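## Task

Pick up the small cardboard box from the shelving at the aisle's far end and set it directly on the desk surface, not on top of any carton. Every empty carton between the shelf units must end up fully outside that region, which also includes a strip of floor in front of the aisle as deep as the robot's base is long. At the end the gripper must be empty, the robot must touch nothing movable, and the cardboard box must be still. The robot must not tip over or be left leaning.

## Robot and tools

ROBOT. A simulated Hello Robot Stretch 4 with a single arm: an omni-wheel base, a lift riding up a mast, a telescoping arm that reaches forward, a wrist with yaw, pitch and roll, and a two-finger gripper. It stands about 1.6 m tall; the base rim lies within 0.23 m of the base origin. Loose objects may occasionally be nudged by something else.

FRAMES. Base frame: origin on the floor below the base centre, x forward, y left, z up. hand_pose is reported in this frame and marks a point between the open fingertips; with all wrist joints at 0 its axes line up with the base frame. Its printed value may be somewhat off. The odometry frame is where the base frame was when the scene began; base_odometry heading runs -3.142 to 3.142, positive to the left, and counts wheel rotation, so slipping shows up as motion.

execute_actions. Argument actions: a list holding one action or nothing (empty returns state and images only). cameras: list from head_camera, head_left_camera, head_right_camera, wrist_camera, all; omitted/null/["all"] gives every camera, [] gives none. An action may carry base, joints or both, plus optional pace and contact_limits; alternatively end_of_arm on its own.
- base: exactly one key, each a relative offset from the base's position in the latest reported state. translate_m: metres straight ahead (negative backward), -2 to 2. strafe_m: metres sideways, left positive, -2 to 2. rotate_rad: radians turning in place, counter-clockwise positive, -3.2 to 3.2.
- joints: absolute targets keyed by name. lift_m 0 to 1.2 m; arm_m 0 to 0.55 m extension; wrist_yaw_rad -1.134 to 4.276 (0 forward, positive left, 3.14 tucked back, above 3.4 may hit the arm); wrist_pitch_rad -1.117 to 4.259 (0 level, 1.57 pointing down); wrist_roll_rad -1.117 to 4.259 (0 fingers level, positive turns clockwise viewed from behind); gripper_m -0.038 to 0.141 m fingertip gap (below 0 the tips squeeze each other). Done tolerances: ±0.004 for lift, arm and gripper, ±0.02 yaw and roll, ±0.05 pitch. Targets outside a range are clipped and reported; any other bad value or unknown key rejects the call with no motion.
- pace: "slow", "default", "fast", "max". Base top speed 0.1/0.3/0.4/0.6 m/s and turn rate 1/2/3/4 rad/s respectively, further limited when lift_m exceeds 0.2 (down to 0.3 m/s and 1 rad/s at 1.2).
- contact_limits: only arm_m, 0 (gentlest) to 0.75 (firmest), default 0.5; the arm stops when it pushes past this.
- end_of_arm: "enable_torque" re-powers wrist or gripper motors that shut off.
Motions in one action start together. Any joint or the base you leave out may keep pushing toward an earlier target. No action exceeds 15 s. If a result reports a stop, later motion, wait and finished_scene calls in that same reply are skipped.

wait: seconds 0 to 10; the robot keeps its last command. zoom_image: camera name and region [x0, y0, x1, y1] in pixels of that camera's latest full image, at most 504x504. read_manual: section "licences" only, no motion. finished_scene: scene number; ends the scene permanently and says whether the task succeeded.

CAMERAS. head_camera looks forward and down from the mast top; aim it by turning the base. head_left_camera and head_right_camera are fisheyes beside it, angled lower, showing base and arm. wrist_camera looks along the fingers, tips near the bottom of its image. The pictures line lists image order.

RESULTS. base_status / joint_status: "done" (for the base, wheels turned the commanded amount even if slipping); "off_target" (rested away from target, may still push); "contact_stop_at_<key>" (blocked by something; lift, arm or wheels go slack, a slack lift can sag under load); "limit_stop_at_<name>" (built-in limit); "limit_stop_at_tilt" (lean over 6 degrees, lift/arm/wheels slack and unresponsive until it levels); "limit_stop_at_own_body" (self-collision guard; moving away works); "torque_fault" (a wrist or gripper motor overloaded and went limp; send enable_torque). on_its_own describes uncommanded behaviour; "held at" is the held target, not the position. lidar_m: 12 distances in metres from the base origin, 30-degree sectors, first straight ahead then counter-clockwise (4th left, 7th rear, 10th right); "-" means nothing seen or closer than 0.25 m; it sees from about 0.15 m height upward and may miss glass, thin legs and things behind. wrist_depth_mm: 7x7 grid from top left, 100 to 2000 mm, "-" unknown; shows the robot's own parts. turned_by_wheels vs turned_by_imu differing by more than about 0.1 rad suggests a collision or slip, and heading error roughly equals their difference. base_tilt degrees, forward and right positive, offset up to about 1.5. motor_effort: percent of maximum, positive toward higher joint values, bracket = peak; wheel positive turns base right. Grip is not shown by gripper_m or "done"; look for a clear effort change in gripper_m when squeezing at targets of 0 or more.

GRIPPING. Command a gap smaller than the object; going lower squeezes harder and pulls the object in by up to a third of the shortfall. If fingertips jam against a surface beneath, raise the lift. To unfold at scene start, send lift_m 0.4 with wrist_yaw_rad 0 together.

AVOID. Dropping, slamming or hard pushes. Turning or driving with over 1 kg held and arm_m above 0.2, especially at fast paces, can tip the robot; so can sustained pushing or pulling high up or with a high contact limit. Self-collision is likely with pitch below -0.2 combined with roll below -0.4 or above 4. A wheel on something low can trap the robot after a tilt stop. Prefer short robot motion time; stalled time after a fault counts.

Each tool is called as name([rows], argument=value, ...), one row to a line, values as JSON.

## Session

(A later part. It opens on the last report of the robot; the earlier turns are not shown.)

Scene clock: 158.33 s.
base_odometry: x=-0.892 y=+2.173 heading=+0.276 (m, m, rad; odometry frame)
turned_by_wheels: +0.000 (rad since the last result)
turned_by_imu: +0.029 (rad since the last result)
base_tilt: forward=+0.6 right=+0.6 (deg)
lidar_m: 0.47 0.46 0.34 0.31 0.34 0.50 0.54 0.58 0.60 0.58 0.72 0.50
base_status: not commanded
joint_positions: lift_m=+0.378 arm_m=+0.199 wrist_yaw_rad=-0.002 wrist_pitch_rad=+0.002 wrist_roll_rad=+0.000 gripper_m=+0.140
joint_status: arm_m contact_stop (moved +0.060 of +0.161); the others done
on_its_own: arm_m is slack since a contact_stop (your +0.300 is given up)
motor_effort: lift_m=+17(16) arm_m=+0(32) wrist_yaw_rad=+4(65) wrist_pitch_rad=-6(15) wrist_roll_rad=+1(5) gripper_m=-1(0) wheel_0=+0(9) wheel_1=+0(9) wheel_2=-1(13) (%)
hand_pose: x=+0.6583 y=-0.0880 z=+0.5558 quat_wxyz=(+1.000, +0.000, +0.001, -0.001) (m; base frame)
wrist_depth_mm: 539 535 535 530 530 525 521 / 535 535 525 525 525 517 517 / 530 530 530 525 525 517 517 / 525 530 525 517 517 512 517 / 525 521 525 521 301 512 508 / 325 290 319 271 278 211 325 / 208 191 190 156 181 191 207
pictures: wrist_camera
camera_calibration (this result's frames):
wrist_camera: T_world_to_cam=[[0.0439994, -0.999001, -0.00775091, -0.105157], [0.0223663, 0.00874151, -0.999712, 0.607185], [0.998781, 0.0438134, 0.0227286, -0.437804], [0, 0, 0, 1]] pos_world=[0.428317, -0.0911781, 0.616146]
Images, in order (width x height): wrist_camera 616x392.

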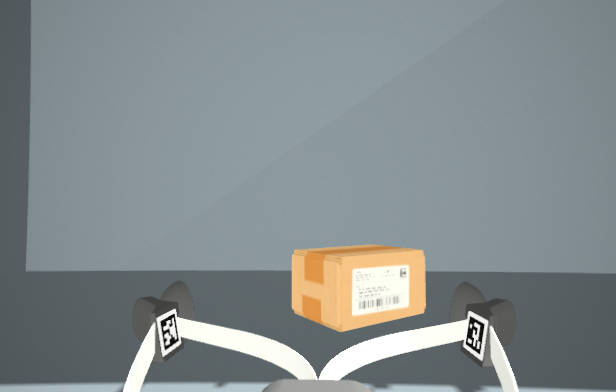

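execute_actions([
  {"base":{"rotate_rad":-0.04},"joints":{"arm_m":0.17,"lift_m":0.42,"wrist_pitch_rad":0.14,"wrist_yaw_rad":0}},
], cameras=[])

execute_actions([
  {"joints":{"arm_m":0.3},"pace":"slow","contact_limits":{"arm_m":0.25}},
], cameras=["wrist_camera","head_camera"])

Scene clock: 159.63 s.
base_odometry: x=-0.892 y=+2.173 heading=+0.237 (m, m, rad; odometry frame)
turned_by_wheels: -0.040 (rad since the last result)
turned_by_imu: -0.038 (rad since the last result)
base_tilt: forward=+0.6 right=+0.6 (deg)
lidar_m: 0.47 0.50 0.36 0.32 0.35 0.47 0.53 0.58 0.60 0.59 0.75 0.49
base_status: done
joint_positions: lift_m=+0.420 arm_m=+0.171 wrist_yaw_rad=+0.000 wrist_pitch_rad=+0.142 wrist_roll_rad=+0.000 gripper_m=+0.140
joint_status: all done
motor_effort: lift_m=+22(22) arm_m=-5(10) wrist_yaw_rad=-3(38) wrist_pitch_rad=-4(78) wrist_roll_rad=+1(4) gripper_m=+0(2) wheel_0=+3(5) wheel_1=+1(5) wheel_2=+1(12) (%)
hand_pose: x=+0.6275 y=-0.0873 z=+0.5573 quat_wxyz=(+0.997, +0.000, +0.071, +0.000) (m; base frame)
wrist_depth_mm: 521 521 521 521 525 525 530 / 530 525 530 530 530 530 530 / 535 535 535 535 544 544 544 / 544 549 544 544 544 554 554 / 477 466 466 309 410 459 459 / 296 273 290 289 289 212 290 / 216 203 202 156 191 200 213
pictures: none
No camera images: the call's "cameras" was empty. Leave "cameras" out to get every camera's image.

Scene clock: 162.23 s.
base_odometry: x=-0.892 y=+2.173 heading=+0.237 (m, m, rad; odometry frame)
turned_by_wheels: +0.000 (rad since the last result)
turned_by_imu: +0.000 (rad since the last result)
base_tilt: forward=+0.6 right=+0.6 (deg)
lidar_m: 0.47 0.48 0.35 0.32 0.33 0.46 0.53 0.58 0.61 0.59 0.73 0.51
base_status: not commanded
joint_positions: lift_m=+0.420 arm_m=+0.299 wrist_yaw_rad=+0.000 wrist_pitch_rad=+0.141 wrist_roll_rad=+0.000 gripper_m=+0.140
joint_status: all done
motor_effort: lift_m=+21(22) arm_m=+6(5) wrist_yaw_rad=-1(1) wrist_pitch_rad=-3(5) wrist_roll_rad=+1(1) gripper_m=-1(1) wheel_0=+3(3) wheel_1=+1(1) wheel_2=+0(1) (%)
contact_limits: arm_m 0.25
hand_pose: x=+0.7555 y=-0.0876 z=+0.5574 quat_wxyz=(+0.998, +0.000, +0.071, +0.000) (m; base frame)
wrist_depth_mm: 399 399 402 402 402 404 399 / 402 404 404 407 407 413 413 / 413 410 410 413 413 415 415 / 413 415 418 418 421 421 424 / 418 421 421 424 424 424 424 / 300 276 202 175 200 210 294 / 218 204 194 156 193 200 214
pictures: head_camera, wrist_camera
camera_calibration (this result's frames):
wrist_camera: T_world_to_cam=[[0.0439076, -0.998935, -0.014175, -0.105347], [-0.116385, 0.00897753, -0.993164, 0.707826], [0.992233, 0.0452572, -0.115866, -0.452613], [0, 0, 0, 1]] pos_world=[0.536103, -0.0911056, 0.649051]
Images, in order (width x height): head_camera 420x560, wrist_camera 616x392.

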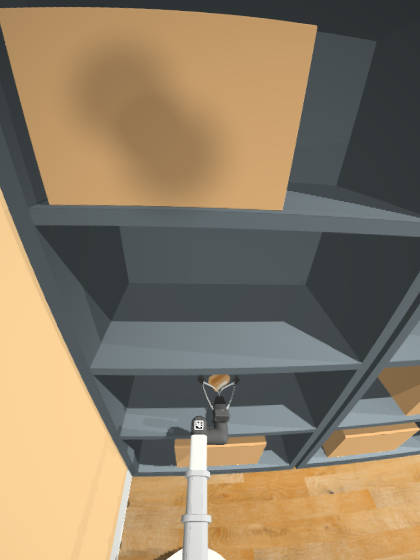

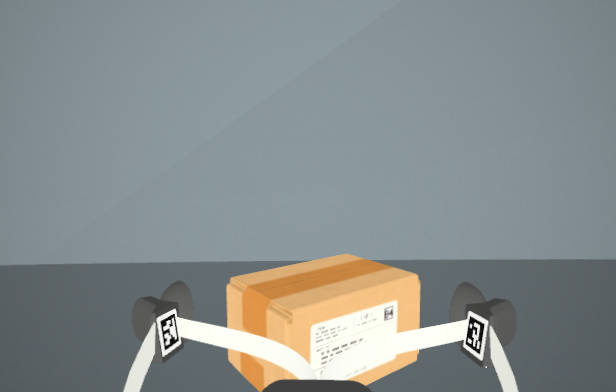

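execute_actions([
  {"joints":{"arm_m":0.285,"gripper_m":0.02}},
], cameras=["wrist_camera"])

execute_actions([
  {"joints":{"lift_m":0.45}},
], cameras=["wrist_camera"])

Scene clock: 164.57 s.
base_odometry: x=-0.892 y=+2.173 heading=+0.237 (m, m, rad; odometry frame)
turned_by_wheels: +0.000 (rad since the last result)
turned_by_imu: +0.000 (rad since the last result)
base_tilt: forward=+0.6 right=+0.6 (deg)
lidar_m: 0.47 0.49 0.36 0.31 0.34 0.47 0.54 0.56 0.59 0.58 0.72 0.49
base_status: not commanded
joint_positions: lift_m=+0.420 arm_m=+0.286 wrist_yaw_rad=+0.000 wrist_pitch_rad=+0.141 wrist_roll_rad=+0.000 gripper_m=+0.021
joint_status: all done
motor_effort: lift_m=+21(20) arm_m=-5(8) wrist_yaw_rad=-2(1) wrist_pitch_rad=-2(4) wrist_roll_rad=+1(2) gripper_m=-22(24) wheel_0=+3(3) wheel_1=+1(1) wheel_2=+0(0) (%)
hand_pose: x=+0.7425 y=-0.0874 z=+0.5575 quat_wxyz=(+0.998, +0.000, +0.071, +0.000) (m; base frame)
wrist_depth_mm: 407 413 410 413 410 413 418 / 415 421 415 418 418 421 424 / 421 424 427 421 427 424 430 / 427 430 430 430 433 433 433 / 430 433 433 259 442 439 439 / 298 296 206 198 202 293 293 / 218 195 193 199 192 168 214
pictures: wrist_camera
camera_calibration (this result's frames):
wrist_camera: T_world_to_cam=[[0.0444483, -0.998911, -0.0141642, -0.105027], [-0.116146, 0.00891496, -0.993192, 0.706214], [0.992237, 0.0457908, -0.115624, -0.439799], [0, 0, 0, 1]] pos_world=[0.523077, -0.09107, 0.649068]
Images, in order (width x height): wrist_camera 616x392.

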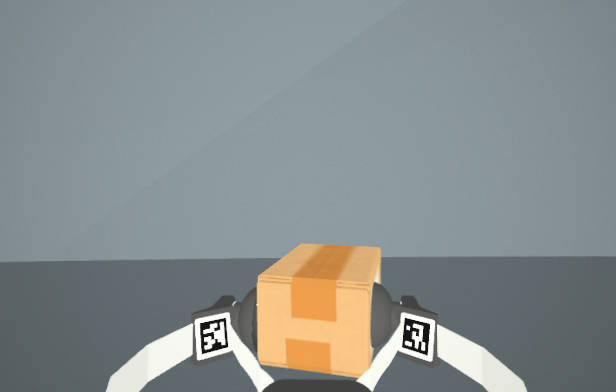

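Scene clock: 165.50 s.
base_odometry: x=-0.892 y=+2.173 heading=+0.237 (m, m, rad; odometry frame)
turned_by_wheels: +0.000 (rad since the last result)
turned_by_imu: +0.000 (rad since the last result)
base_tilt: forward=+0.7 right=+0.6 (deg)
lidar_m: 0.48 0.49 0.36 0.33 0.34 0.47 0.53 0.58 0.59 0.59 0.74 0.50
base_status: not commanded
joint_positions: lift_m=+0.450 arm_m=+0.286 wrist_yaw_rad=+0.000 wrist_pitch_rad=+0.143 wrist_roll_rad=+0.000 gripper_m=+0.021
joint_status: all done
motor_effort: lift_m=+22(21) arm_m=-5(5) wrist_yaw_rad=-2(3) wrist_pitch_rad=-8(8) wrist_roll_rad=+0(1) gripper_m=-22(24) wheel_0=+3(3) wheel_1=+1(1) wheel_2=+0(0) (%)
hand_pose: x=+0.7424 y=-0.0874 z=+0.5869 quat_wxyz=(+0.997, +0.000, +0.071, +0.000) (m; base frame)
wrist_depth_mm: 410 410 410 413 415 415 415 / 418 418 418 421 421 421 424 / 421 427 424 424 427 430 430 / 427 427 433 430 436 436 436 / 433 436 436 258 439 439 442 / 370 366 206 198 202 362 359 / 271 242 201 198 193 169 267
pictures: wrist_camera
camera_calibration (this result's frames):
wrist_camera: T_world_to_cam=[[0.0444256, -0.998912, -0.0142175, -0.104559], [-0.118044, 0.00888305, -0.992969, 0.736633], [0.992014, 0.0457915, -0.117521, -0.435023], [0, 0, 0, 1]] pos_world=[0.52315, -0.0910681, 0.678843]
Images, in order (width x height): wrist_camera 616x392.

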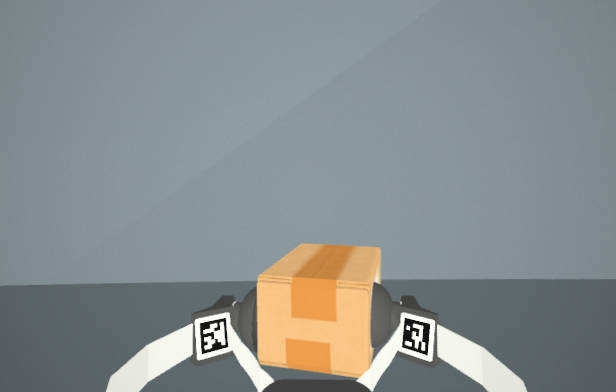

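execute_actions([
  {"base":{"translate_m":-0.1},"joints":{"arm_m":0.0,"gripper_m":0.01}},
], cameras=[])

execute_actions([
  {"joints":{"lift_m":0.6,"wrist_pitch_rad":1.5}},
], cameras=[])

execute_actions([
  {"base":{"strafe_m":-0.2}},
], cameras=[])

execute_actions([
  {"base":{"rotate_rad":-1.61}},
])

Scene clock: 167.83 s.
base_odometry: x=-0.989 y=+2.149 heading=+0.236 (m, m, rad; odometry frame)
turned_by_wheels: +0.000 (rad since the last result)
turned_by_imu: +0.001 (rad since the last result)
base_tilt: forward=+0.7 right=+0.6 (deg)
lidar_m: 0.57 0.51 0.32 0.32 0.34 0.45 0.45 0.46 0.61 0.56 0.90 0.61
base_status: done
joint_positions: lift_m=+0.450 arm_m=+0.001 wrist_yaw_rad=+0.000 wrist_pitch_rad=+0.144 wrist_roll_rad=+0.000 gripper_m=+0.011
joint_status: all done
motor_effort: lift_m=+22(22) arm_m=-5(5) wrist_yaw_rad=-2(3) wrist_pitch_rad=-9(9) wrist_roll_rad=+2(0) gripper_m=-27(26) wheel_0=+1(4) wheel_1=+0(3) wheel_2=-2(8) (%)
hand_pose: x=+0.4573 y=-0.0875 z=+0.5867 quat_wxyz=(+0.997, +0.000, +0.072, +0.000) (m; base frame)
wrist_depth_mm: 597 778 778 788 788 788 634 / 603 788 798 788 788 798 627 / 603 788 809 809 809 809 634 / 591 809 809 820 820 809 634 / 544 591 585 257 580 574 574 / 377 373 205 195 200 379 377 / 569 167 203 195 190 162 634
pictures: none
No camera images: the call's "cameras" was empty. Leave "cameras" out to get every camera's image.

Scene clock: 169.53 s.
base_odometry: x=-0.989 y=+2.149 heading=+0.236 (m, m, rad; odometry frame)
turned_by_wheels: +0.000 (rad since the last result)
turned_by_imu: +0.000 (rad since the last result)
base_tilt: forward=+0.6 right=+0.6 (deg)
lidar_m: 0.57 0.50 0.33 0.32 0.32 0.46 0.44 0.46 0.62 0.58 0.89 0.61
base_status: not commanded
joint_positions: lift_m=+0.600 arm_m=+0.001 wrist_yaw_rad=+0.000 wrist_pitch_rad=+1.500 wrist_roll_rad=+0.000 gripper_m=+0.011
joint_status: all done
motor_effort: lift_m=+23(22) arm_m=-5(5) wrist_yaw_rad=-2(1) wrist_pitch_rad=+1(6) wrist_roll_rad=+0(1) gripper_m=-26(24) wheel_0=+0(1) wheel_1=+0(0) wheel_2=-1(1) (%)
hand_pose: x=+0.1921 y=-0.0874 z=+0.4902 quat_wxyz=(+0.732, +0.000, +0.682, +0.000) (m; base frame)
wrist_depth_mm: 621 691 691 691 676 699 715 / 647 759 759 750 741 732 723 / 634 750 750 732 732 715 715 / 627 741 732 723 715 707 699 / 621 732 723 255 707 699 699 / 621 707 204 193 200 691 683 / 615 166 202 196 190 162 676
pictures: none
No camera images: the call's "cameras" was empty. Leave "cameras" out to get every camera's image.

Scene clock: 171.47 s.
base_odometry: x=-0.942 y=+1.955 heading=+0.236 (m, m, rad; odometry frame)
turned_by_wheels: +0.000 (rad since the last result)
turned_by_imu: +0.000 (rad since the last result)
base_tilt: forward=+0.6 right=+0.6 (deg)
lidar_m: 0.57 0.61 0.56 0.52 0.52 0.46 0.43 0.45 0.40 0.36 0.90 0.61
base_status: done
joint_positions: lift_m=+0.600 arm_m=+0.001 wrist_yaw_rad=+0.000 wrist_pitch_rad=+1.500 wrist_roll_rad=+0.000 gripper_m=+0.011
joint_status: not commanded
motor_effort: lift_m=+21(22) arm_m=-5(5) wrist_yaw_rad=-2(2) wrist_pitch_rad=+0(0) wrist_roll_rad=+1(2) gripper_m=-26(26) wheel_0=-1(8) wheel_1=+2(7) wheel_2=+0(0) (%)
hand_pose: x=+0.1921 y=-0.0874 z=+0.4902 quat_wxyz=(+0.732, +0.000, +0.682, +0.000) (m; base frame)
wrist_depth_mm: 699 691 683 691 699 707 732 / 768 759 759 750 741 732 723 / 759 750 741 741 732 723 715 / 741 741 741 715 715 707 715 / 723 723 715 256 707 691 691 / 723 723 205 194 200 691 691 / 707 166 203 196 190 162 668
pictures: none
No camera images: the call's "cameras" was empty. Leave "cameras" out to get every camera's image.

Scene clock: 173.53 s.
base_odometry: x=-0.942 y=+1.955 heading=-1.374 (m, m, rad; odometry frame)
turned_by_wheels: -1.610 (rad since the last result)
turned_by_imu: -1.559 (rad since the last result)
base_tilt: forward=+0.6 right=+0.6 (deg)
lidar_m: 0.38 0.91 0.60 0.57 0.59 0.55 0.52 0.54 0.46 0.43 0.46 0.40
base_status: done
joint_positions: lift_m=+0.600 arm_m=+0.001 wrist_yaw_rad=+0.000 wrist_pitch_rad=+1.500 wrist_roll_rad=+0.000 gripper_m=+0.011
joint_status: not commanded
motor_effort: lift_m=+21(22) arm_m=-5(5) wrist_yaw_rad=-2(2) wrist_pitch_rad=+0(0) wrist_roll_rad=+1(2) gripper_m=-26(25) wheel_0=+2(5) wheel_1=-1(7) wheel_2=-1(5) (%)
hand_pose: x=+0.1921 y=-0.0874 z=+0.4903 quat_wxyz=(+0.732, +0.000, +0.682, +0.000) (m; base frame)
wrist_depth_mm: 778 768 306 315 325 338 347 / 768 768 480 424 445 462 492 / 750 750 741 668 707 715 615 / 750 741 723 723 715 715 627 / 723 723 715 256 699 699 621 / 715 723 205 195 200 691 597 / 707 167 202 196 190 162 597
pictures: head_camera, head_left_camera, head_right_camera, wrist_camera
camera_calibration (this result's frames):
wrist_camera: T_world_to_cam=[[-0.00446246, -0.998915, -0.0463496, -0.056364], [-0.995421, 0.00886308, -0.0951775, 0.304136], [0.095485, 0.0457127, -0.994381, 0.701626], [0, 0, 0, 1]] pos_world=[0.235497, -0.0910716, 0.724017]
Images, in order (width x height): head_camera 420x560, head_left_camera 420x672, head_right_camera 420x672, wrist_camera 616x392.

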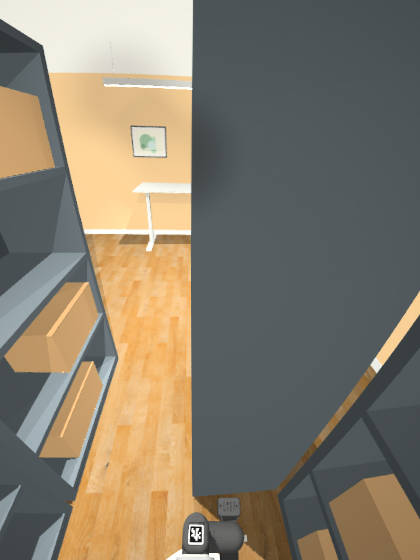

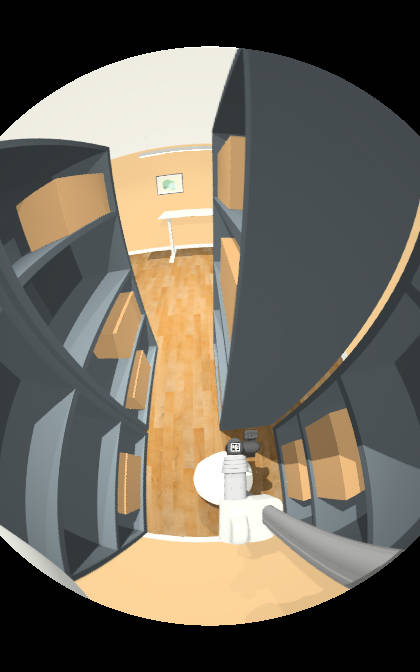

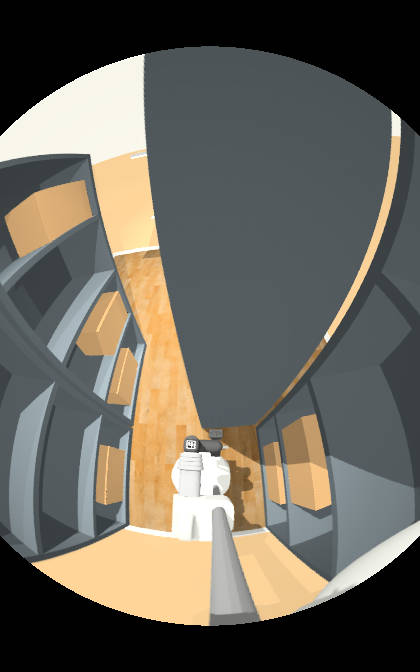

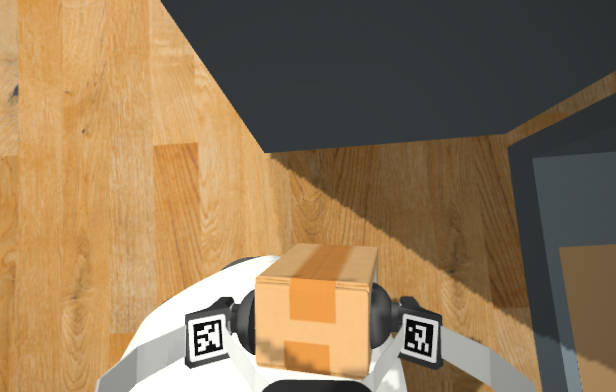

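execute_actions([
  {"base":{"strafe_m":0.29}},
], cameras=["head_camera"])

execute_actions([
  {"base":{"translate_m":0.5},"pace":"slow"},
], cameras=["head_camera","head_left_camera"])

Scene clock: 175.97 s.
base_odometry: x=-0.658 y=+2.012 heading=-1.374 (m, m, rad; odometry frame)
turned_by_wheels: +0.000 (rad since the last result)
turned_by_imu: +0.001 (rad since the last result)
base_tilt: forward=+0.6 right=+0.6 (deg)
lidar_m: 0.90 0.49 0.31 0.28 0.30 0.42 0.54 0.56 0.74 0.72 0.58 0.46
base_status: done
joint_positions: lift_m=+0.600 arm_m=+0.001 wrist_yaw_rad=+0.000 wrist_pitch_rad=+1.500 wrist_roll_rad=+0.000 gripper_m=+0.011
joint_status: not commanded
motor_effort: lift_m=+21(21) arm_m=-5(5) wrist_yaw_rad=-2(3) wrist_pitch_rad=+0(0) wrist_roll_rad=+2(2) gripper_m=-26(23) wheel_0=+0(11) wheel_1=+0(8) wheel_2=+0(5) (%)
hand_pose: x=+0.1921 y=-0.0874 z=+0.4903 quat_wxyz=(+0.732, +0.000, +0.682, +0.000) (m; base frame)
wrist_depth_mm: 654 788 768 759 750 539 320 / 683 759 759 750 741 455 439 / 654 750 750 732 732 676 707 / 661 732 732 723 715 707 699 / 661 715 723 255 707 699 691 / 647 715 204 195 200 691 683 / 597 167 202 196 190 162 668
pictures: head_camera
Images, in order (width x height): head_camera 420x560.

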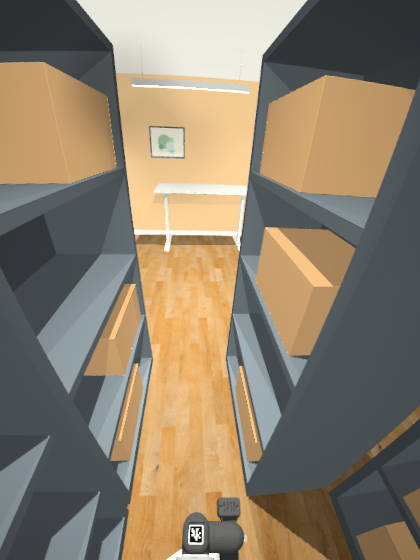

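Scene clock: 182.27 s.
base_odometry: x=-0.560 y=+1.522 heading=-1.373 (m, m, rad; odometry frame)
turned_by_wheels: +0.000 (rad since the last result)
turned_by_imu: +0.000 (rad since the last result)
base_tilt: forward=+0.7 right=+0.6 (deg)
lidar_m: 0.80 0.51 0.34 0.32 0.34 0.46 1.04 1.06 0.25 0.25 0.25 0.32
base_status: done
joint_positions: lift_m=+0.600 arm_m=+0.001 wrist_yaw_rad=+0.000 wrist_pitch_rad=+1.500 wrist_roll_rad=+0.000 gripper_m=+0.011
joint_status: not commanded
motor_effort: lift_m=+21(21) arm_m=-5(5) wrist_yaw_rad=-2(2) wrist_pitch_rad=+0(1) wrist_roll_rad=+0(2) gripper_m=-26(27) wheel_0=+2(5) wheel_1=+2(3) wheel_2=-2(6) (%)
hand_pose: x=+0.1921 y=-0.0874 z=+0.4903 quat_wxyz=(+0.732, +0.000, +0.682, +0.000) (m; base frame)
wrist_depth_mm: 715 778 759 768 683 389 387 / 691 768 759 741 699 389 377 / 668 750 732 741 732 399 370 / 661 750 723 723 715 410 366 / 654 723 715 255 691 421 359 / 647 715 205 194 200 430 355 / 634 167 203 196 190 162 347
pictures: head_camera, head_left_camera
Images, in order (width x height): head_camera 420x560, head_left_camera 420x672.

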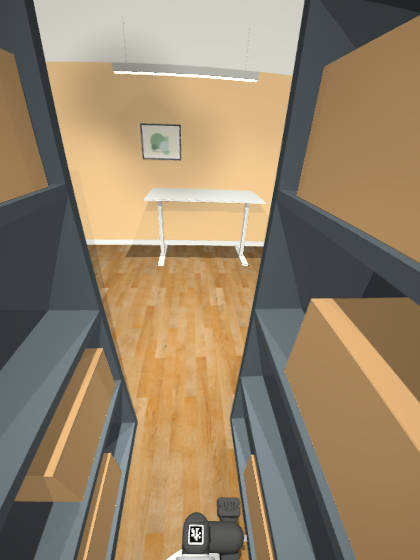

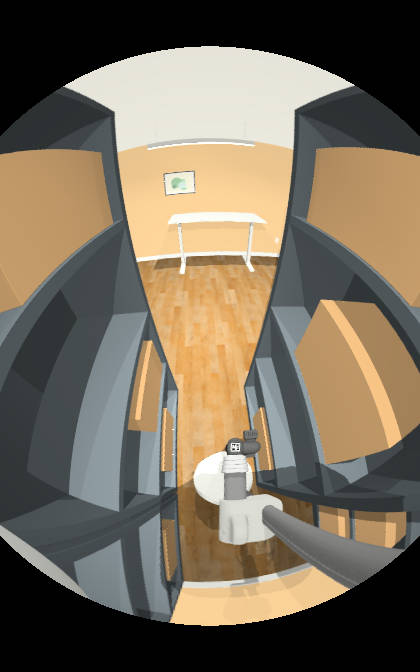

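execute_actions([
  {"base":{"strafe_m":0.04},"pace":"slow"},
], cameras=[])

execute_actions([
  {"base":{"rotate_rad":0.04},"pace":"slow"},
], cameras=[])

execute_actions([
  {"base":{"translate_m":0.4},"pace":"slow"},
], cameras=["head_camera"])

Scene clock: 184.63 s.
base_odometry: x=-0.521 y=+1.529 heading=-1.374 (m, m, rad; odometry frame)
turned_by_wheels: +0.000 (rad since the last result)
turned_by_imu: +0.001 (rad since the last result)
base_tilt: forward=+0.6 right=+0.6 (deg)
lidar_m: 2.86 0.44 0.29 0.28 0.30 0.41 1.00 1.06 0.31 0.28 0.30 0.38
base_status: done
joint_positions: lift_m=+0.600 arm_m=+0.001 wrist_yaw_rad=+0.000 wrist_pitch_rad=+1.500 wrist_roll_rad=+0.000 gripper_m=+0.011
joint_status: not commanded
motor_effort: lift_m=+21(21) arm_m=-5(5) wrist_yaw_rad=-2(2) wrist_pitch_rad=+0(0) wrist_roll_rad=-1(1) gripper_m=-28(28) wheel_0=+0(4) wheel_1=+1(7) wheel_2=+0(1) (%)
hand_pose: x=+0.1921 y=-0.0874 z=+0.4903 quat_wxyz=(+0.732, +0.000, +0.682, +0.000) (m; base frame)
wrist_depth_mm: 707 778 759 759 750 668 387 / 683 768 750 750 732 480 377 / 615 759 750 732 723 488 373 / 609 732 723 732 715 500 368 / 603 732 723 255 699 517 362 / 597 707 205 195 200 530 357 / 615 166 202 196 190 162 353
pictures: none
No camera images: the call's "cameras" was empty. Leave "cameras" out to get every camera's image.

Scene clock: 185.30 s.
base_odometry: x=-0.521 y=+1.529 heading=-1.334 (m, m, rad; odometry frame)
turned_by_wheels: +0.040 (rad since the last result)
turned_by_imu: +0.039 (rad since the last result)
base_tilt: forward=+0.6 right=+0.6 (deg)
lidar_m: 2.87 0.44 0.30 0.28 0.29 0.43 1.04 1.08 0.29 0.28 0.30 0.38
base_status: done
joint_positions: lift_m=+0.600 arm_m=+0.001 wrist_yaw_rad=+0.000 wrist_pitch_rad=+1.500 wrist_roll_rad=+0.000 gripper_m=+0.011
joint_status: not commanded
motor_effort: lift_m=+21(20) arm_m=-5(5) wrist_yaw_rad=-2(2) wrist_pitch_rad=-1(0) wrist_roll_rad=+1(2) gripper_m=-25(25) wheel_0=-1(0) wheel_1=+1(3) wheel_2=+0(5) (%)
hand_pose: x=+0.1921 y=-0.0874 z=+0.4903 quat_wxyz=(+0.732, +0.000, +0.682, +0.000) (m; base frame)
wrist_depth_mm: 707 778 759 759 759 668 384 / 627 759 750 750 732 517 379 / 597 741 741 732 723 521 373 / 591 732 732 732 715 525 366 / 585 723 715 256 707 535 364 / 591 715 204 195 200 544 364 / 627 166 202 195 190 162 359
pictures: none
No camera images: the call's "cameras" was empty. Leave "cameras" out to get every camera's image.

Scene clock: 190.60 s.
base_odometry: x=-0.427 y=+1.141 heading=-1.333 (m, m, rad; odometry frame)
turned_by_wheels: +0.000 (rad since the last result)
turned_by_imu: +0.000 (rad since the last result)
base_tilt: forward=+0.6 right=+0.6 (deg)
lidar_m: 2.48 0.45 0.32 0.29 0.30 0.43 1.16 0.42 0.28 0.25 0.29 0.38
base_status: done
joint_positions: lift_m=+0.600 arm_m=+0.001 wrist_yaw_rad=+0.000 wrist_pitch_rad=+1.500 wrist_roll_rad=+0.000 gripper_m=+0.011
joint_status: not commanded
motor_effort: lift_m=+21(21) arm_m=-5(5) wrist_yaw_rad=-2(2) wrist_pitch_rad=-1(0) wrist_roll_rad=+2(0) gripper_m=-26(26) wheel_0=+2(5) wheel_1=+0(4) wheel_2=+0(7) (%)
hand_pose: x=+0.1921 y=-0.0874 z=+0.4903 quat_wxyz=(+0.732, +0.000, +0.682, +0.000) (m; base frame)
wrist_depth_mm: 788 778 768 759 759 741 310 / 768 759 759 750 741 723 345 / 647 750 750 732 741 544 554 / 661 741 723 723 715 640 634 / 654 723 723 255 707 627 621 / 647 715 205 195 200 615 615 / 603 167 203 196 190 162 480
pictures: head_camera
Images, in order (width x height): head_camera 420x560.

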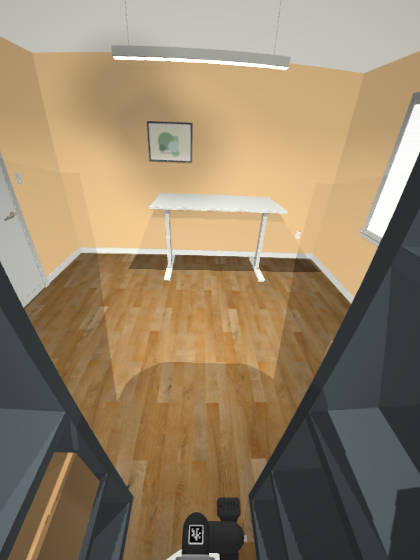

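execute_actions([
  {"base":{"strafe_m":0.03},"pace":"slow"},
], cameras=[])

execute_actions([
  {"base":{"translate_m":0.55},"pace":"slow"},
], cameras=[])

execute_actions([
  {"base":{"translate_m":0.9},"joints":{"lift_m":0.95,"wrist_pitch_rad":1.5}},
])

Scene clock: 192.10 s.
base_odometry: x=-0.398 y=+1.148 heading=-1.333 (m, m, rad; odometry frame)
turned_by_wheels: +0.000 (rad since the last result)
turned_by_imu: +0.000 (rad since the last result)
base_tilt: forward=+0.7 right=+0.6 (deg)
lidar_m: 2.48 0.41 0.29 0.26 0.28 0.39 1.04 0.46 0.32 0.29 0.29 0.43
base_status: done
joint_positions: lift_m=+0.600 arm_m=+0.001 wrist_yaw_rad=+0.000 wrist_pitch_rad=+1.500 wrist_roll_rad=+0.000 gripper_m=+0.011
joint_status: not commanded
motor_effort: lift_m=+21(21) arm_m=-5(5) wrist_yaw_rad=-2(2) wrist_pitch_rad=+0(0) wrist_roll_rad=+1(1) gripper_m=-27(26) wheel_0=-1(2) wheel_1=-1(2) wheel_2=+0(0) (%)
hand_pose: x=+0.1921 y=-0.0874 z=+0.4903 quat_wxyz=(+0.732, +0.000, +0.682, +0.000) (m; base frame)
wrist_depth_mm: 778 778 768 759 759 741 750 / 768 768 750 759 750 732 373 / 585 741 732 741 732 609 554 / 661 732 741 732 715 640 634 / 661 723 715 256 707 627 627 / 640 715 204 194 200 621 609 / 559 166 202 196 190 162 484
pictures: none
No camera images: the call's "cameras" was empty. Leave "cameras" out to get every camera's image.

Scene clock: 198.90 s.
base_odometry: x=-0.268 y=+0.613 heading=-1.333 (m, m, rad; odometry frame)
turned_by_wheels: +0.000 (rad since the last result)
turned_by_imu: +0.000 (rad since the last result)
base_tilt: forward=+0.6 right=+0.6 (deg)
lidar_m: 1.94 2.03 1.08 0.57 0.33 0.42 1.10 0.44 0.32 0.49 1.26 2.04
base_status: done
joint_positions: lift_m=+0.600 arm_m=+0.001 wrist_yaw_rad=+0.000 wrist_pitch_rad=+1.500 wrist_roll_rad=+0.000 gripper_m=+0.011
joint_status: not commanded
motor_effort: lift_m=+21(21) arm_m=-5(5) wrist_yaw_rad=-2(2) wrist_pitch_rad=-1(1) wrist_roll_rad=+2(2) gripper_m=-26(26) wheel_0=+2(6) wheel_1=-1(3) wheel_2=+0(6) (%)
hand_pose: x=+0.1921 y=-0.0874 z=+0.4903 quat_wxyz=(+0.732, +0.000, +0.682, +0.000) (m; base frame)
wrist_depth_mm: 778 778 768 768 759 750 732 / 768 759 759 750 741 732 732 / 750 759 741 732 723 723 715 / 750 741 732 715 715 707 699 / 732 723 723 255 699 691 699 / 723 715 205 195 200 691 691 / 707 166 202 196 190 163 676
pictures: none
No camera images: the call's "cameras" was empty. Leave "cameras" out to get every camera's image.

Scene clock: 203.37 s.
base_odometry: x=-0.056 y=-0.262 heading=-1.333 (m, m, rad; odometry frame)
turned_by_wheels: +0.000 (rad since the last result)
turned_by_imu: -0.001 (rad since the last result)
base_tilt: forward=+0.6 right=+0.6 (deg)
lidar_m: 1.03 1.06 1.96 1.84 1.19 1.06 1.20 1.06 1.17 1.13 1.87 1.09
base_status: done
joint_positions: lift_m=+0.950 arm_m=+0.001 wrist_yaw_rad=+0.000 wrist_pitch_rad=+1.500 wrist_roll_rad=+0.000 gripper_m=+0.011
joint_status: all done
motor_effort: lift_m=+22(20) arm_m=-5(5) wrist_yaw_rad=-2(2) wrist_pitch_rad=+0(0) wrist_roll_rad=+1(0) gripper_m=-25(28) wheel_0=-1(4) wheel_1=+0(5) wheel_2=+2(10) (%)
hand_pose: x=+0.1921 y=-0.0874 z=+0.8402 quat_wxyz=(+0.732, +0.000, +0.682, +0.000) (m; base frame)
wrist_depth_mm: 1138 1160 1160 1118 1118 1118 1098 / 1138 1138 1138 1118 1078 1098 1060 / 1118 1118 1098 1118 1060 1078 1078 / 1078 1098 1060 1078 1060 1078 1025 / 1078 1078 1060 255 1025 1042 1025 / 1078 1060 205 194 200 1025 1025 / 1042 166 203 195 190 162 991
pictures: head_camera, head_left_camera, head_right_camera, wrist_camera
camera_calibration (this result's frames):
wrist_camera: T_world_to_cam=[[-0.00446157, -0.998915, -0.0463492, -0.0401444], [-0.995431, 0.00885706, -0.0950669, 0.33732], [0.0953743, 0.0457133, -0.994391, 1.04964], [0, 0, 0, 1]] pos_world=[0.235491, -0.0910712, 1.07396]
Images, in order (width x height): head_camera 420x560, head_left_camera 420x672, head_right_camera 420x672, wrist_camera 616x392.

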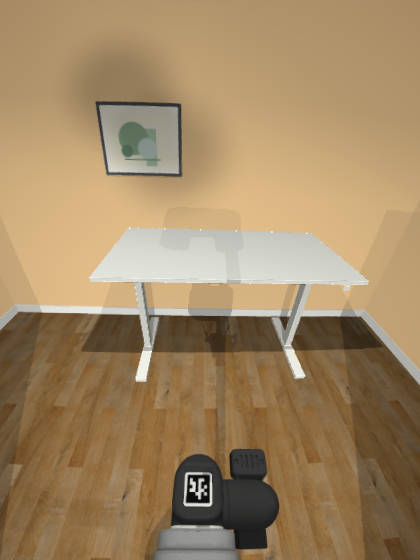

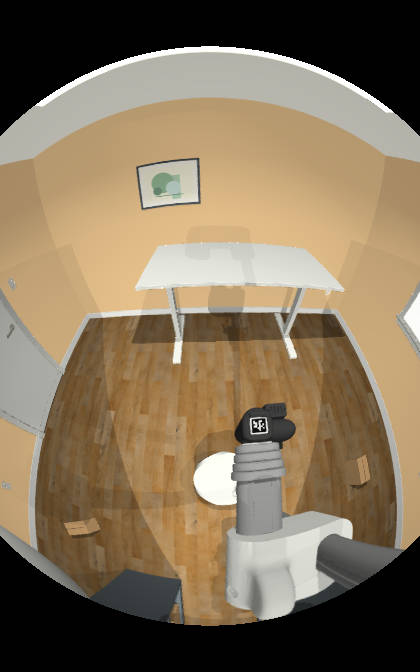

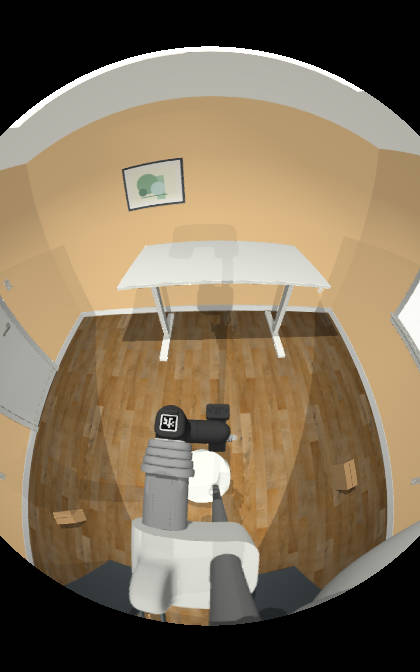

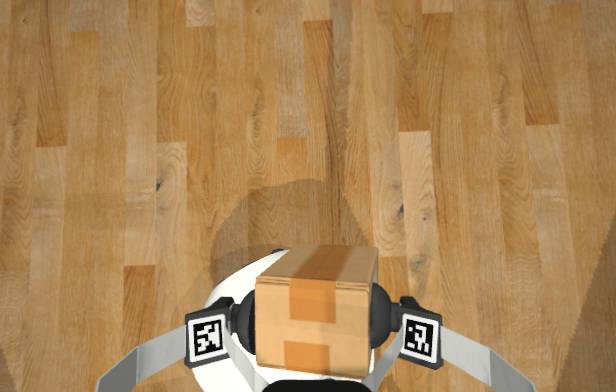

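execute_actions([
  {"base":{"translate_m":0.5},"joints":{"lift_m":1.0,"wrist_pitch_rad":0.14}},
], cameras=[])

execute_actions([
  {"joints":{"arm_m":0.3}},
])

Scene clock: 206.77 s.
base_odometry: x=+0.061 y=-0.748 heading=-1.333 (m, m, rad; odometry frame)
turned_by_wheels: +0.000 (rad since the last result)
turned_by_imu: -0.001 (rad since the last result)
base_tilt: forward=+0.6 right=+0.6 (deg)
lidar_m: 0.52 0.56 0.76 1.84 1.62 1.51 1.55 1.56 1.28 1.80 0.84 0.58
base_status: done
joint_positions: lift_m=+1.000 arm_m=+0.001 wrist_yaw_rad=+0.000 wrist_pitch_rad=+0.144 wrist_roll_rad=+0.000 gripper_m=+0.011
joint_status: all done
motor_effort: lift_m=+22(21) arm_m=-5(5) wrist_yaw_rad=-2(2) wrist_pitch_rad=-10(14) wrist_roll_rad=+1(1) gripper_m=-27(27) wheel_0=+0(5) wheel_1=-1(4) wheel_2=-1(10) (%)
hand_pose: x=+0.4573 y=-0.0874 z=+1.1367 quat_wxyz=(+0.997, +0.000, +0.072, +0.000) (m; base frame)
wrist_depth_mm: 1042 1060 1078 1078 1078 1078 1098 / 1078 1060 1078 1098 1118 1098 1098 / 1118 1118 1138 1118 1118 1138 1098 / 1138 1138 1160 1138 1138 1138 1138 / 1160 1138 1160 257 1138 1118 1098 / 715 715 205 193 200 699 707 / 525 167 202 196 190 162 517
pictures: none
No camera images: the call's "cameras" was empty. Leave "cameras" out to get every camera's image.

Scene clock: 208.77 s.
base_odometry: x=+0.061 y=-0.748 heading=-1.333 (m, m, rad; odometry frame)
turned_by_wheels: +0.000 (rad since the last result)
turned_by_imu: +0.000 (rad since the last result)
base_tilt: forward=+0.6 right=+0.6 (deg)
lidar_m: 0.54 0.58 0.76 1.86 1.63 1.51 1.53 1.57 1.29 1.81 0.84 0.60
base_status: not commanded
joint_positions: lift_m=+1.000 arm_m=+0.299 wrist_yaw_rad=+0.000 wrist_pitch_rad=+0.143 wrist_roll_rad=+0.000 gripper_m=+0.011
joint_status: all done
motor_effort: lift_m=+23(22) arm_m=+5(5) wrist_yaw_rad=-3(1) wrist_pitch_rad=-9(10) wrist_roll_rad=+1(1) gripper_m=-25(28) wheel_0=+0(0) wheel_1=-1(1) wheel_2=-1(1) (%)
hand_pose: x=+0.7556 y=-0.0874 z=+1.1368 quat_wxyz=(+0.997, +0.000, +0.072, +0.000) (m; base frame)
wrist_depth_mm: 778 778 798 788 798 798 788 / 778 788 809 809 809 809 798 / 820 820 809 831 820 820 831 / 842 831 831 831 842 842 831 / 854 854 842 257 842 854 854 / 715 699 204 194 201 699 699 / 521 166 203 196 190 162 512
pictures: head_camera, head_left_camera, head_right_camera, wrist_camera
camera_calibration (this result's frames):
wrist_camera: T_world_to_cam=[[0.0445298, -0.998908, -0.0141211, -0.097487], [-0.118246, 0.00876564, -0.992946, 1.28438], [0.991985, 0.0458854, -0.117726, -0.383202], [0, 0, 0, 1]] pos_world=[0.536344, -0.0910556, 1.22883]
Images, in order (width x height): head_camera 420x560, head_left_camera 420x672, head_right_camera 420x672, wrist_camera 616x392.

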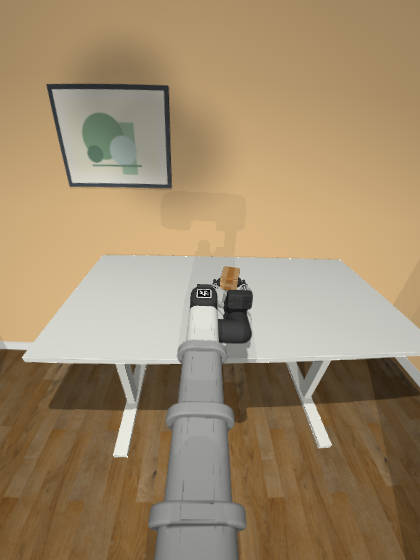

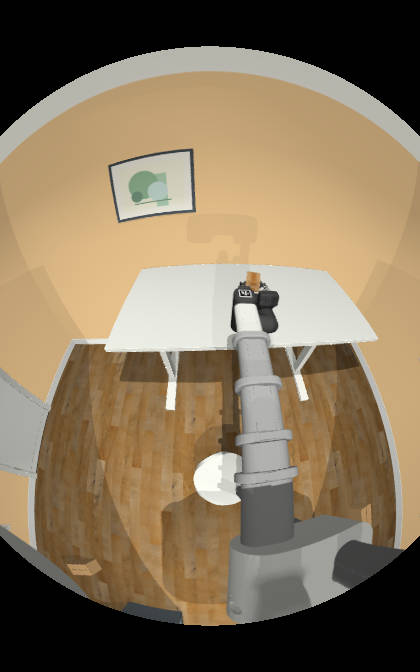

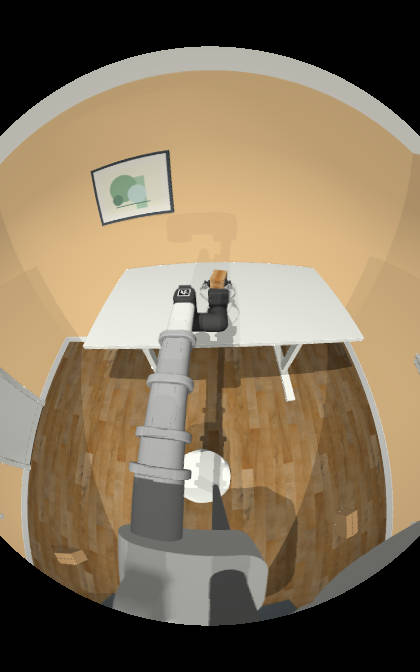

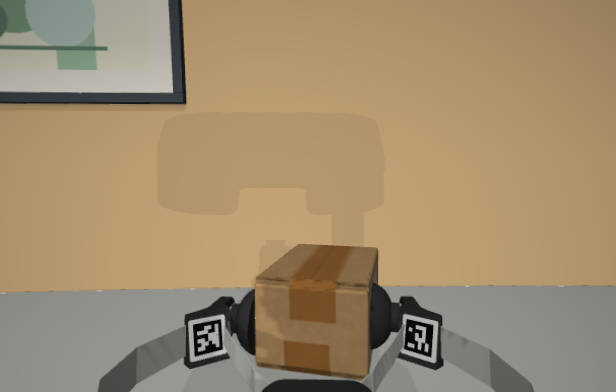

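execute_actions([
  {"joints":{"lift_m":0.86}},
], cameras=["wrist_camera"])

execute_actions([
  {"joints":{"lift_m":0.845},"pace":"slow"},
], cameras=["wrist_camera","head_camera"])

Scene clock: 210.70 s.
base_odometry: x=+0.061 y=-0.748 heading=-1.333 (m, m, rad; odometry frame)
turned_by_wheels: +0.000 (rad since the last result)
turned_by_imu: +0.000 (rad since the last result)
base_tilt: forward=+0.6 right=+0.6 (deg)
lidar_m: 0.55 0.58 0.76 1.85 1.58 1.52 1.55 1.56 1.27 1.80 0.84 0.60
base_status: not commanded
joint_positions: lift_m=+0.860 arm_m=+0.299 wrist_yaw_rad=+0.000 wrist_pitch_rad=+0.143 wrist_roll_rad=+0.000 gripper_m=+0.011
joint_status: all done
motor_effort: lift_m=+17(21) arm_m=+5(5) wrist_yaw_rad=-3(3) wrist_pitch_rad=-9(9) wrist_roll_rad=+1(1) gripper_m=-26(26) wheel_0=+0(0) wheel_1=-1(1) wheel_2=-1(1) (%)
hand_pose: x=+0.7556 y=-0.0874 z=+0.9972 quat_wxyz=(+0.997, +0.000, +0.072, +0.000) (m; base frame)
wrist_depth_mm: 768 778 809 788 798 809 788 / 820 798 798 798 798 798 809 / 809 809 809 820 820 809 809 / 820 842 831 842 831 831 842 / 559 554 554 257 549 544 539 / 355 351 204 195 200 347 345 / 259 166 202 195 190 162 255
pictures: wrist_camera
camera_calibration (this result's frames):
wrist_camera: T_world_to_cam=[[0.0445296, -0.998908, -0.0141212, -0.0994586], [-0.118246, 0.00876572, -0.992946, 1.14574], [0.991985, 0.0458852, -0.117726, -0.399642], [0, 0, 0, 1]] pos_world=[0.536347, -0.0910556, 1.08921]
Images, in order (width x height): wrist_camera 616x392.

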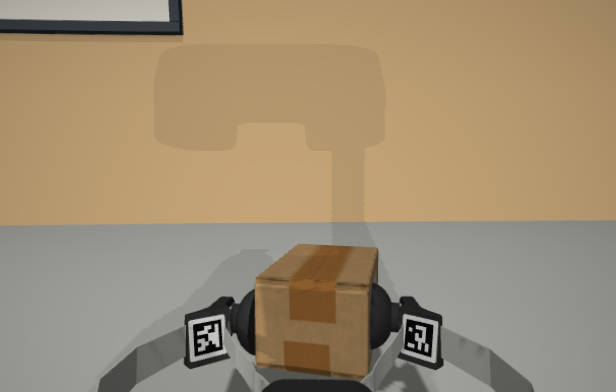

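Scene clock: 211.53 s.
base_odometry: x=+0.061 y=-0.748 heading=-1.333 (m, m, rad; odometry frame)
turned_by_wheels: +0.000 (rad since the last result)
turned_by_imu: +0.000 (rad since the last result)
base_tilt: forward=+0.7 right=+0.6 (deg)
lidar_m: 0.55 0.56 0.76 1.84 1.62 1.50 1.55 1.56 1.28 1.81 0.84 0.60
base_status: not commanded
joint_positions: lift_m=+0.845 arm_m=+0.299 wrist_yaw_rad=+0.000 wrist_pitch_rad=+0.143 wrist_roll_rad=+0.000 gripper_m=+0.011
joint_status: all done
motor_effort: lift_m=+17(14) arm_m=+5(5) wrist_yaw_rad=-3(3) wrist_pitch_rad=-9(9) wrist_roll_rad=+1(1) gripper_m=-26(26) wheel_0=+0(0) wheel_1=-1(1) wheel_2=-1(1) (%)
hand_pose: x=+0.7556 y=-0.0874 z=+0.9822 quat_wxyz=(+0.997, +0.000, +0.072, +0.000) (m; base frame)
wrist_depth_mm: 798 798 798 809 798 788 798 / 798 809 809 798 798 809 809 / 809 820 809 820 820 809 820 / 831 831 842 831 831 842 842 / 504 496 488 257 484 488 484 / 315 310 205 195 200 306 309 / 231 167 202 195 190 162 227
pictures: head_camera, wrist_camera
camera_calibration (this result's frames):
wrist_camera: T_world_to_cam=[[0.0445299, -0.998908, -0.0141211, -0.0996702], [-0.118245, 0.00876565, -0.992946, 1.13088], [0.991985, 0.0458855, -0.117726, -0.401405], [0, 0, 0, 1]] pos_world=[0.536348, -0.0910556, 1.07424]
Images, in order (width x height): head_camera 420x560, wrist_camera 616x392.

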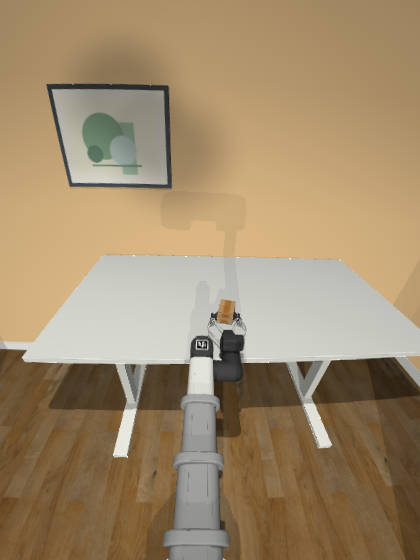

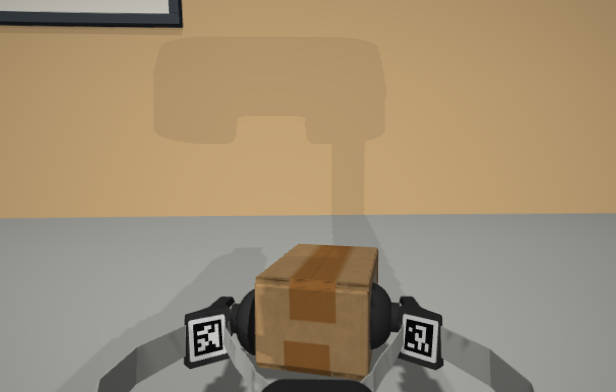

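execute_actions([
  {"joints":{"lift_m":0.84},"pace":"slow"},
], cameras=[])

execute_actions([
  {"joints":{"gripper_m":0.14}},
], cameras=["wrist_camera"])

execute_actions([
  {"joints":{"arm_m":0.1,"lift_m":0.86}},
], cameras=[])

execute_actions([
  {"base":{"translate_m":-0.2},"joints":{"arm_m":0.0}},
])

Scene clock: 212.37 s.
base_odometry: x=+0.061 y=-0.748 heading=-1.333 (m, m, rad; odometry frame)
turned_by_wheels: +0.000 (rad since the last result)
turned_by_imu: +0.000 (rad since the last result)
base_tilt: forward=+0.6 right=+0.6 (deg)
lidar_m: 0.55 0.56 0.76 1.87 1.61 1.50 1.55 1.58 1.29 1.81 0.87 0.59
base_status: not commanded
joint_positions: lift_m=+0.840 arm_m=+0.299 wrist_yaw_rad=+0.000 wrist_pitch_rad=+0.143 wrist_roll_rad=+0.000 gripper_m=+0.011
joint_status: all done
motor_effort: lift_m=+17(18) arm_m=+5(5) wrist_yaw_rad=-3(3) wrist_pitch_rad=-9(9) wrist_roll_rad=+1(1) gripper_m=-28(26) wheel_0=+0(0) wheel_1=-1(1) wheel_2=-1(1) (%)
hand_pose: x=+0.7556 y=-0.0874 z=+0.9772 quat_wxyz=(+0.997, +0.000, +0.072, +0.000) (m; base frame)
wrist_depth_mm: 798 798 798 798 798 798 798 / 820 809 809 809 809 820 798 / 809 820 809 820 820 831 820 / 831 831 831 831 820 820 831 / 480 477 473 257 469 462 462 / 303 300 204 195 200 294 296 / 221 166 196 196 190 162 217
pictures: none
No camera images: the call's "cameras" was empty. Leave "cameras" out to get every camera's image.

Scene clock: 214.63 s.
base_odometry: x=+0.061 y=-0.748 heading=-1.333 (m, m, rad; odometry frame)
turned_by_wheels: +0.000 (rad since the last result)
turned_by_imu: +0.000 (rad since the last result)
base_tilt: forward=+0.7 right=+0.6 (deg)
lidar_m: 0.54 0.58 0.74 1.86 1.61 1.51 1.54 1.58 1.29 1.81 0.84 0.59
base_status: not commanded
joint_positions: lift_m=+0.840 arm_m=+0.299 wrist_yaw_rad=+0.000 wrist_pitch_rad=+0.143 wrist_roll_rad=+0.000 gripper_m=+0.140
joint_status: all done
motor_effort: lift_m=+16(17) arm_m=+5(5) wrist_yaw_rad=-3(2) wrist_pitch_rad=-7(9) wrist_roll_rad=+0(0) gripper_m=-1(25) wheel_0=+0(0) wheel_1=-1(1) wheel_2=-1(1) (%)
hand_pose: x=+0.7556 y=-0.0874 z=+0.9774 quat_wxyz=(+0.997, +0.000, +0.071, +0.000) (m; base frame)
wrist_depth_mm: 798 798 798 788 798 798 798 / 809 809 809 820 820 809 820 / 809 831 820 820 820 820 820 / 831 831 831 842 820 820 831 / 484 480 480 421 469 469 469 / 304 282 297 210 259 210 298 / 224 208 207 156 196 200 219
pictures: wrist_camera
camera_calibration (this result's frames):
wrist_camera: T_world_to_cam=[[0.0445375, -0.998908, -0.014096, -0.09977], [-0.117681, 0.0087659, -0.993013, 1.12572], [0.992052, 0.0458851, -0.117162, -0.4026], [0, 0, 0, 1]] pos_world=[0.53632, -0.0910556, 1.06928]
Images, in order (width x height): wrist_camera 616x392.

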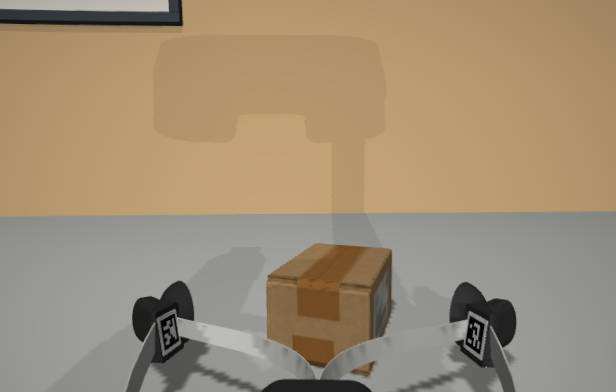

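Scene clock: 216.33 s.
base_odometry: x=+0.061 y=-0.748 heading=-1.333 (m, m, rad; odometry frame)
turned_by_wheels: +0.000 (rad since the last result)
turned_by_imu: +0.000 (rad since the last result)
base_tilt: forward=+0.6 right=+0.6 (deg)
lidar_m: 0.54 0.56 0.76 1.85 1.62 1.52 1.54 1.57 1.29 1.79 0.83 0.62
base_status: not commanded
joint_positions: lift_m=+0.860 arm_m=+0.101 wrist_yaw_rad=+0.000 wrist_pitch_rad=+0.142 wrist_roll_rad=+0.000 gripper_m=+0.140
joint_status: all done
motor_effort: lift_m=+22(22) arm_m=-5(8) wrist_yaw_rad=-2(3) wrist_pitch_rad=-7(7) wrist_roll_rad=+1(1) gripper_m=-1(1) wheel_0=+0(0) wheel_1=-1(1) wheel_2=-1(1) (%)
hand_pose: x=+0.5574 y=-0.0874 z=+0.9971 quat_wxyz=(+0.997, +0.000, +0.071, +0.000) (m; base frame)
wrist_depth_mm: 960 976 976 1008 991 991 1008 / 991 991 991 1008 1008 1008 1008 / 1008 1025 1025 1025 1008 1025 1008 / 1008 1008 1025 1025 1025 1042 1025 / 564 569 559 418 549 559 554 / 359 330 349 349 349 210 351 / 260 246 243 156 239 239 256
pictures: none
No camera images: the call's "cameras" was empty. Leave "cameras" out to get every camera's image.

Scene clock: 218.40 s.
base_odometry: x=+0.014 y=-0.553 heading=-1.333 (m, m, rad; odometry frame)
turned_by_wheels: +0.000 (rad since the last result)
turned_by_imu: +0.001 (rad since the last result)
base_tilt: forward=+0.6 right=+0.6 (deg)
lidar_m: 0.73 0.77 1.96 1.88 1.38 1.36 1.35 1.36 1.19 1.80 1.14 0.79
base_status: done
joint_positions: lift_m=+0.860 arm_m=+0.001 wrist_yaw_rad=+0.000 wrist_pitch_rad=+0.142 wrist_roll_rad=+0.000 gripper_m=+0.140
joint_status: all done
motor_effort: lift_m=+22(22) arm_m=-5(9) wrist_yaw_rad=-2(3) wrist_pitch_rad=-6(6) wrist_roll_rad=+2(2) gripper_m=-1(0) wheel_0=+0(4) wheel_1=+0(4) wheel_2=+0(9) (%)
hand_pose: x=+0.4573 y=-0.0874 z=+0.9971 quat_wxyz=(+0.997, +0.000, +0.071, +0.000) (m; base frame)
wrist_depth_mm: 1255 1229 1281 1255 1281 1255 1255 / 1281 1308 1281 1281 1308 1281 1281 / 1308 1308 1336 1308 1336 1308 1281 / 1336 1336 1308 1308 1336 1336 1336 / 574 564 564 640 634 627 627 / 1366 946 1397 1397 1336 211 1336 / 1397 976 1366 156 1366 1366 1397
pictures: head_camera, head_left_camera, head_right_camera, wrist_camera
camera_calibration (this result's frames):
wrist_camera: T_world_to_cam=[[0.0443403, -0.998917, -0.0140787, -0.0861942], [-0.117346, 0.00878721, -0.993052, 1.11008], [0.992101, 0.0456843, -0.116829, -0.104773], [0, 0, 0, 1]] pos_world=[0.23803, -0.0910689, 1.08891]
Images, in order (width x height): head_camera 420x560, head_left_camera 420x672, head_right_camera 420x672, wrist_camera 616x392.

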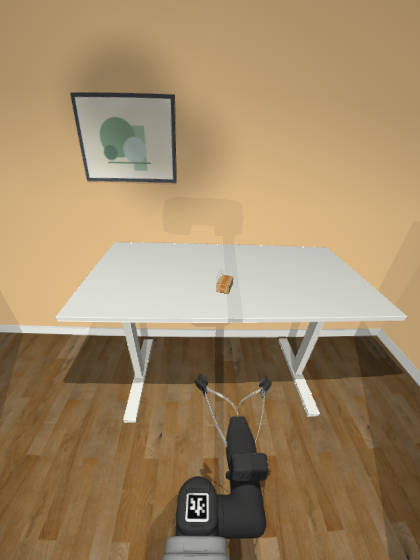

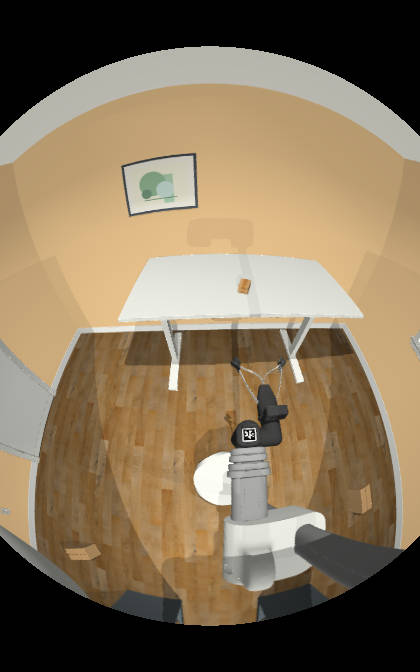

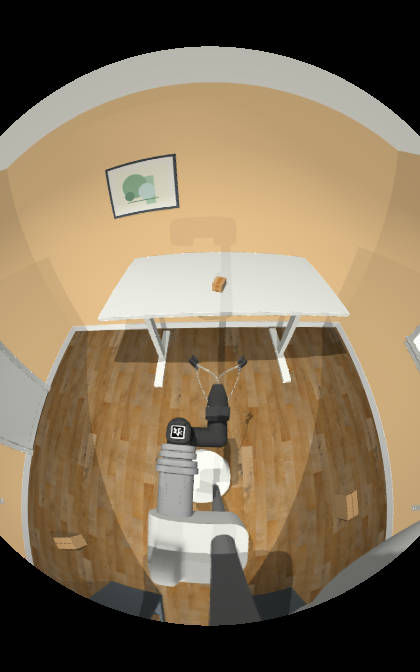

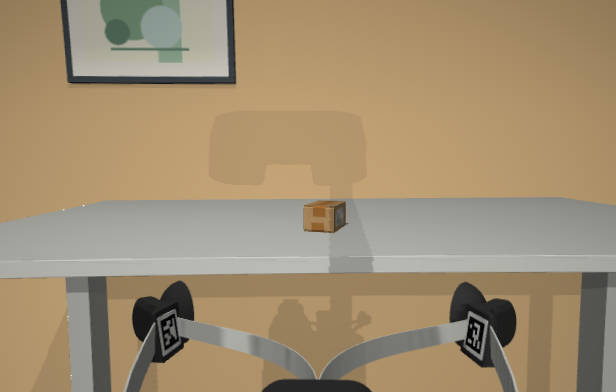

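finished_scene(scene=1)

The scene is finished: the task was done.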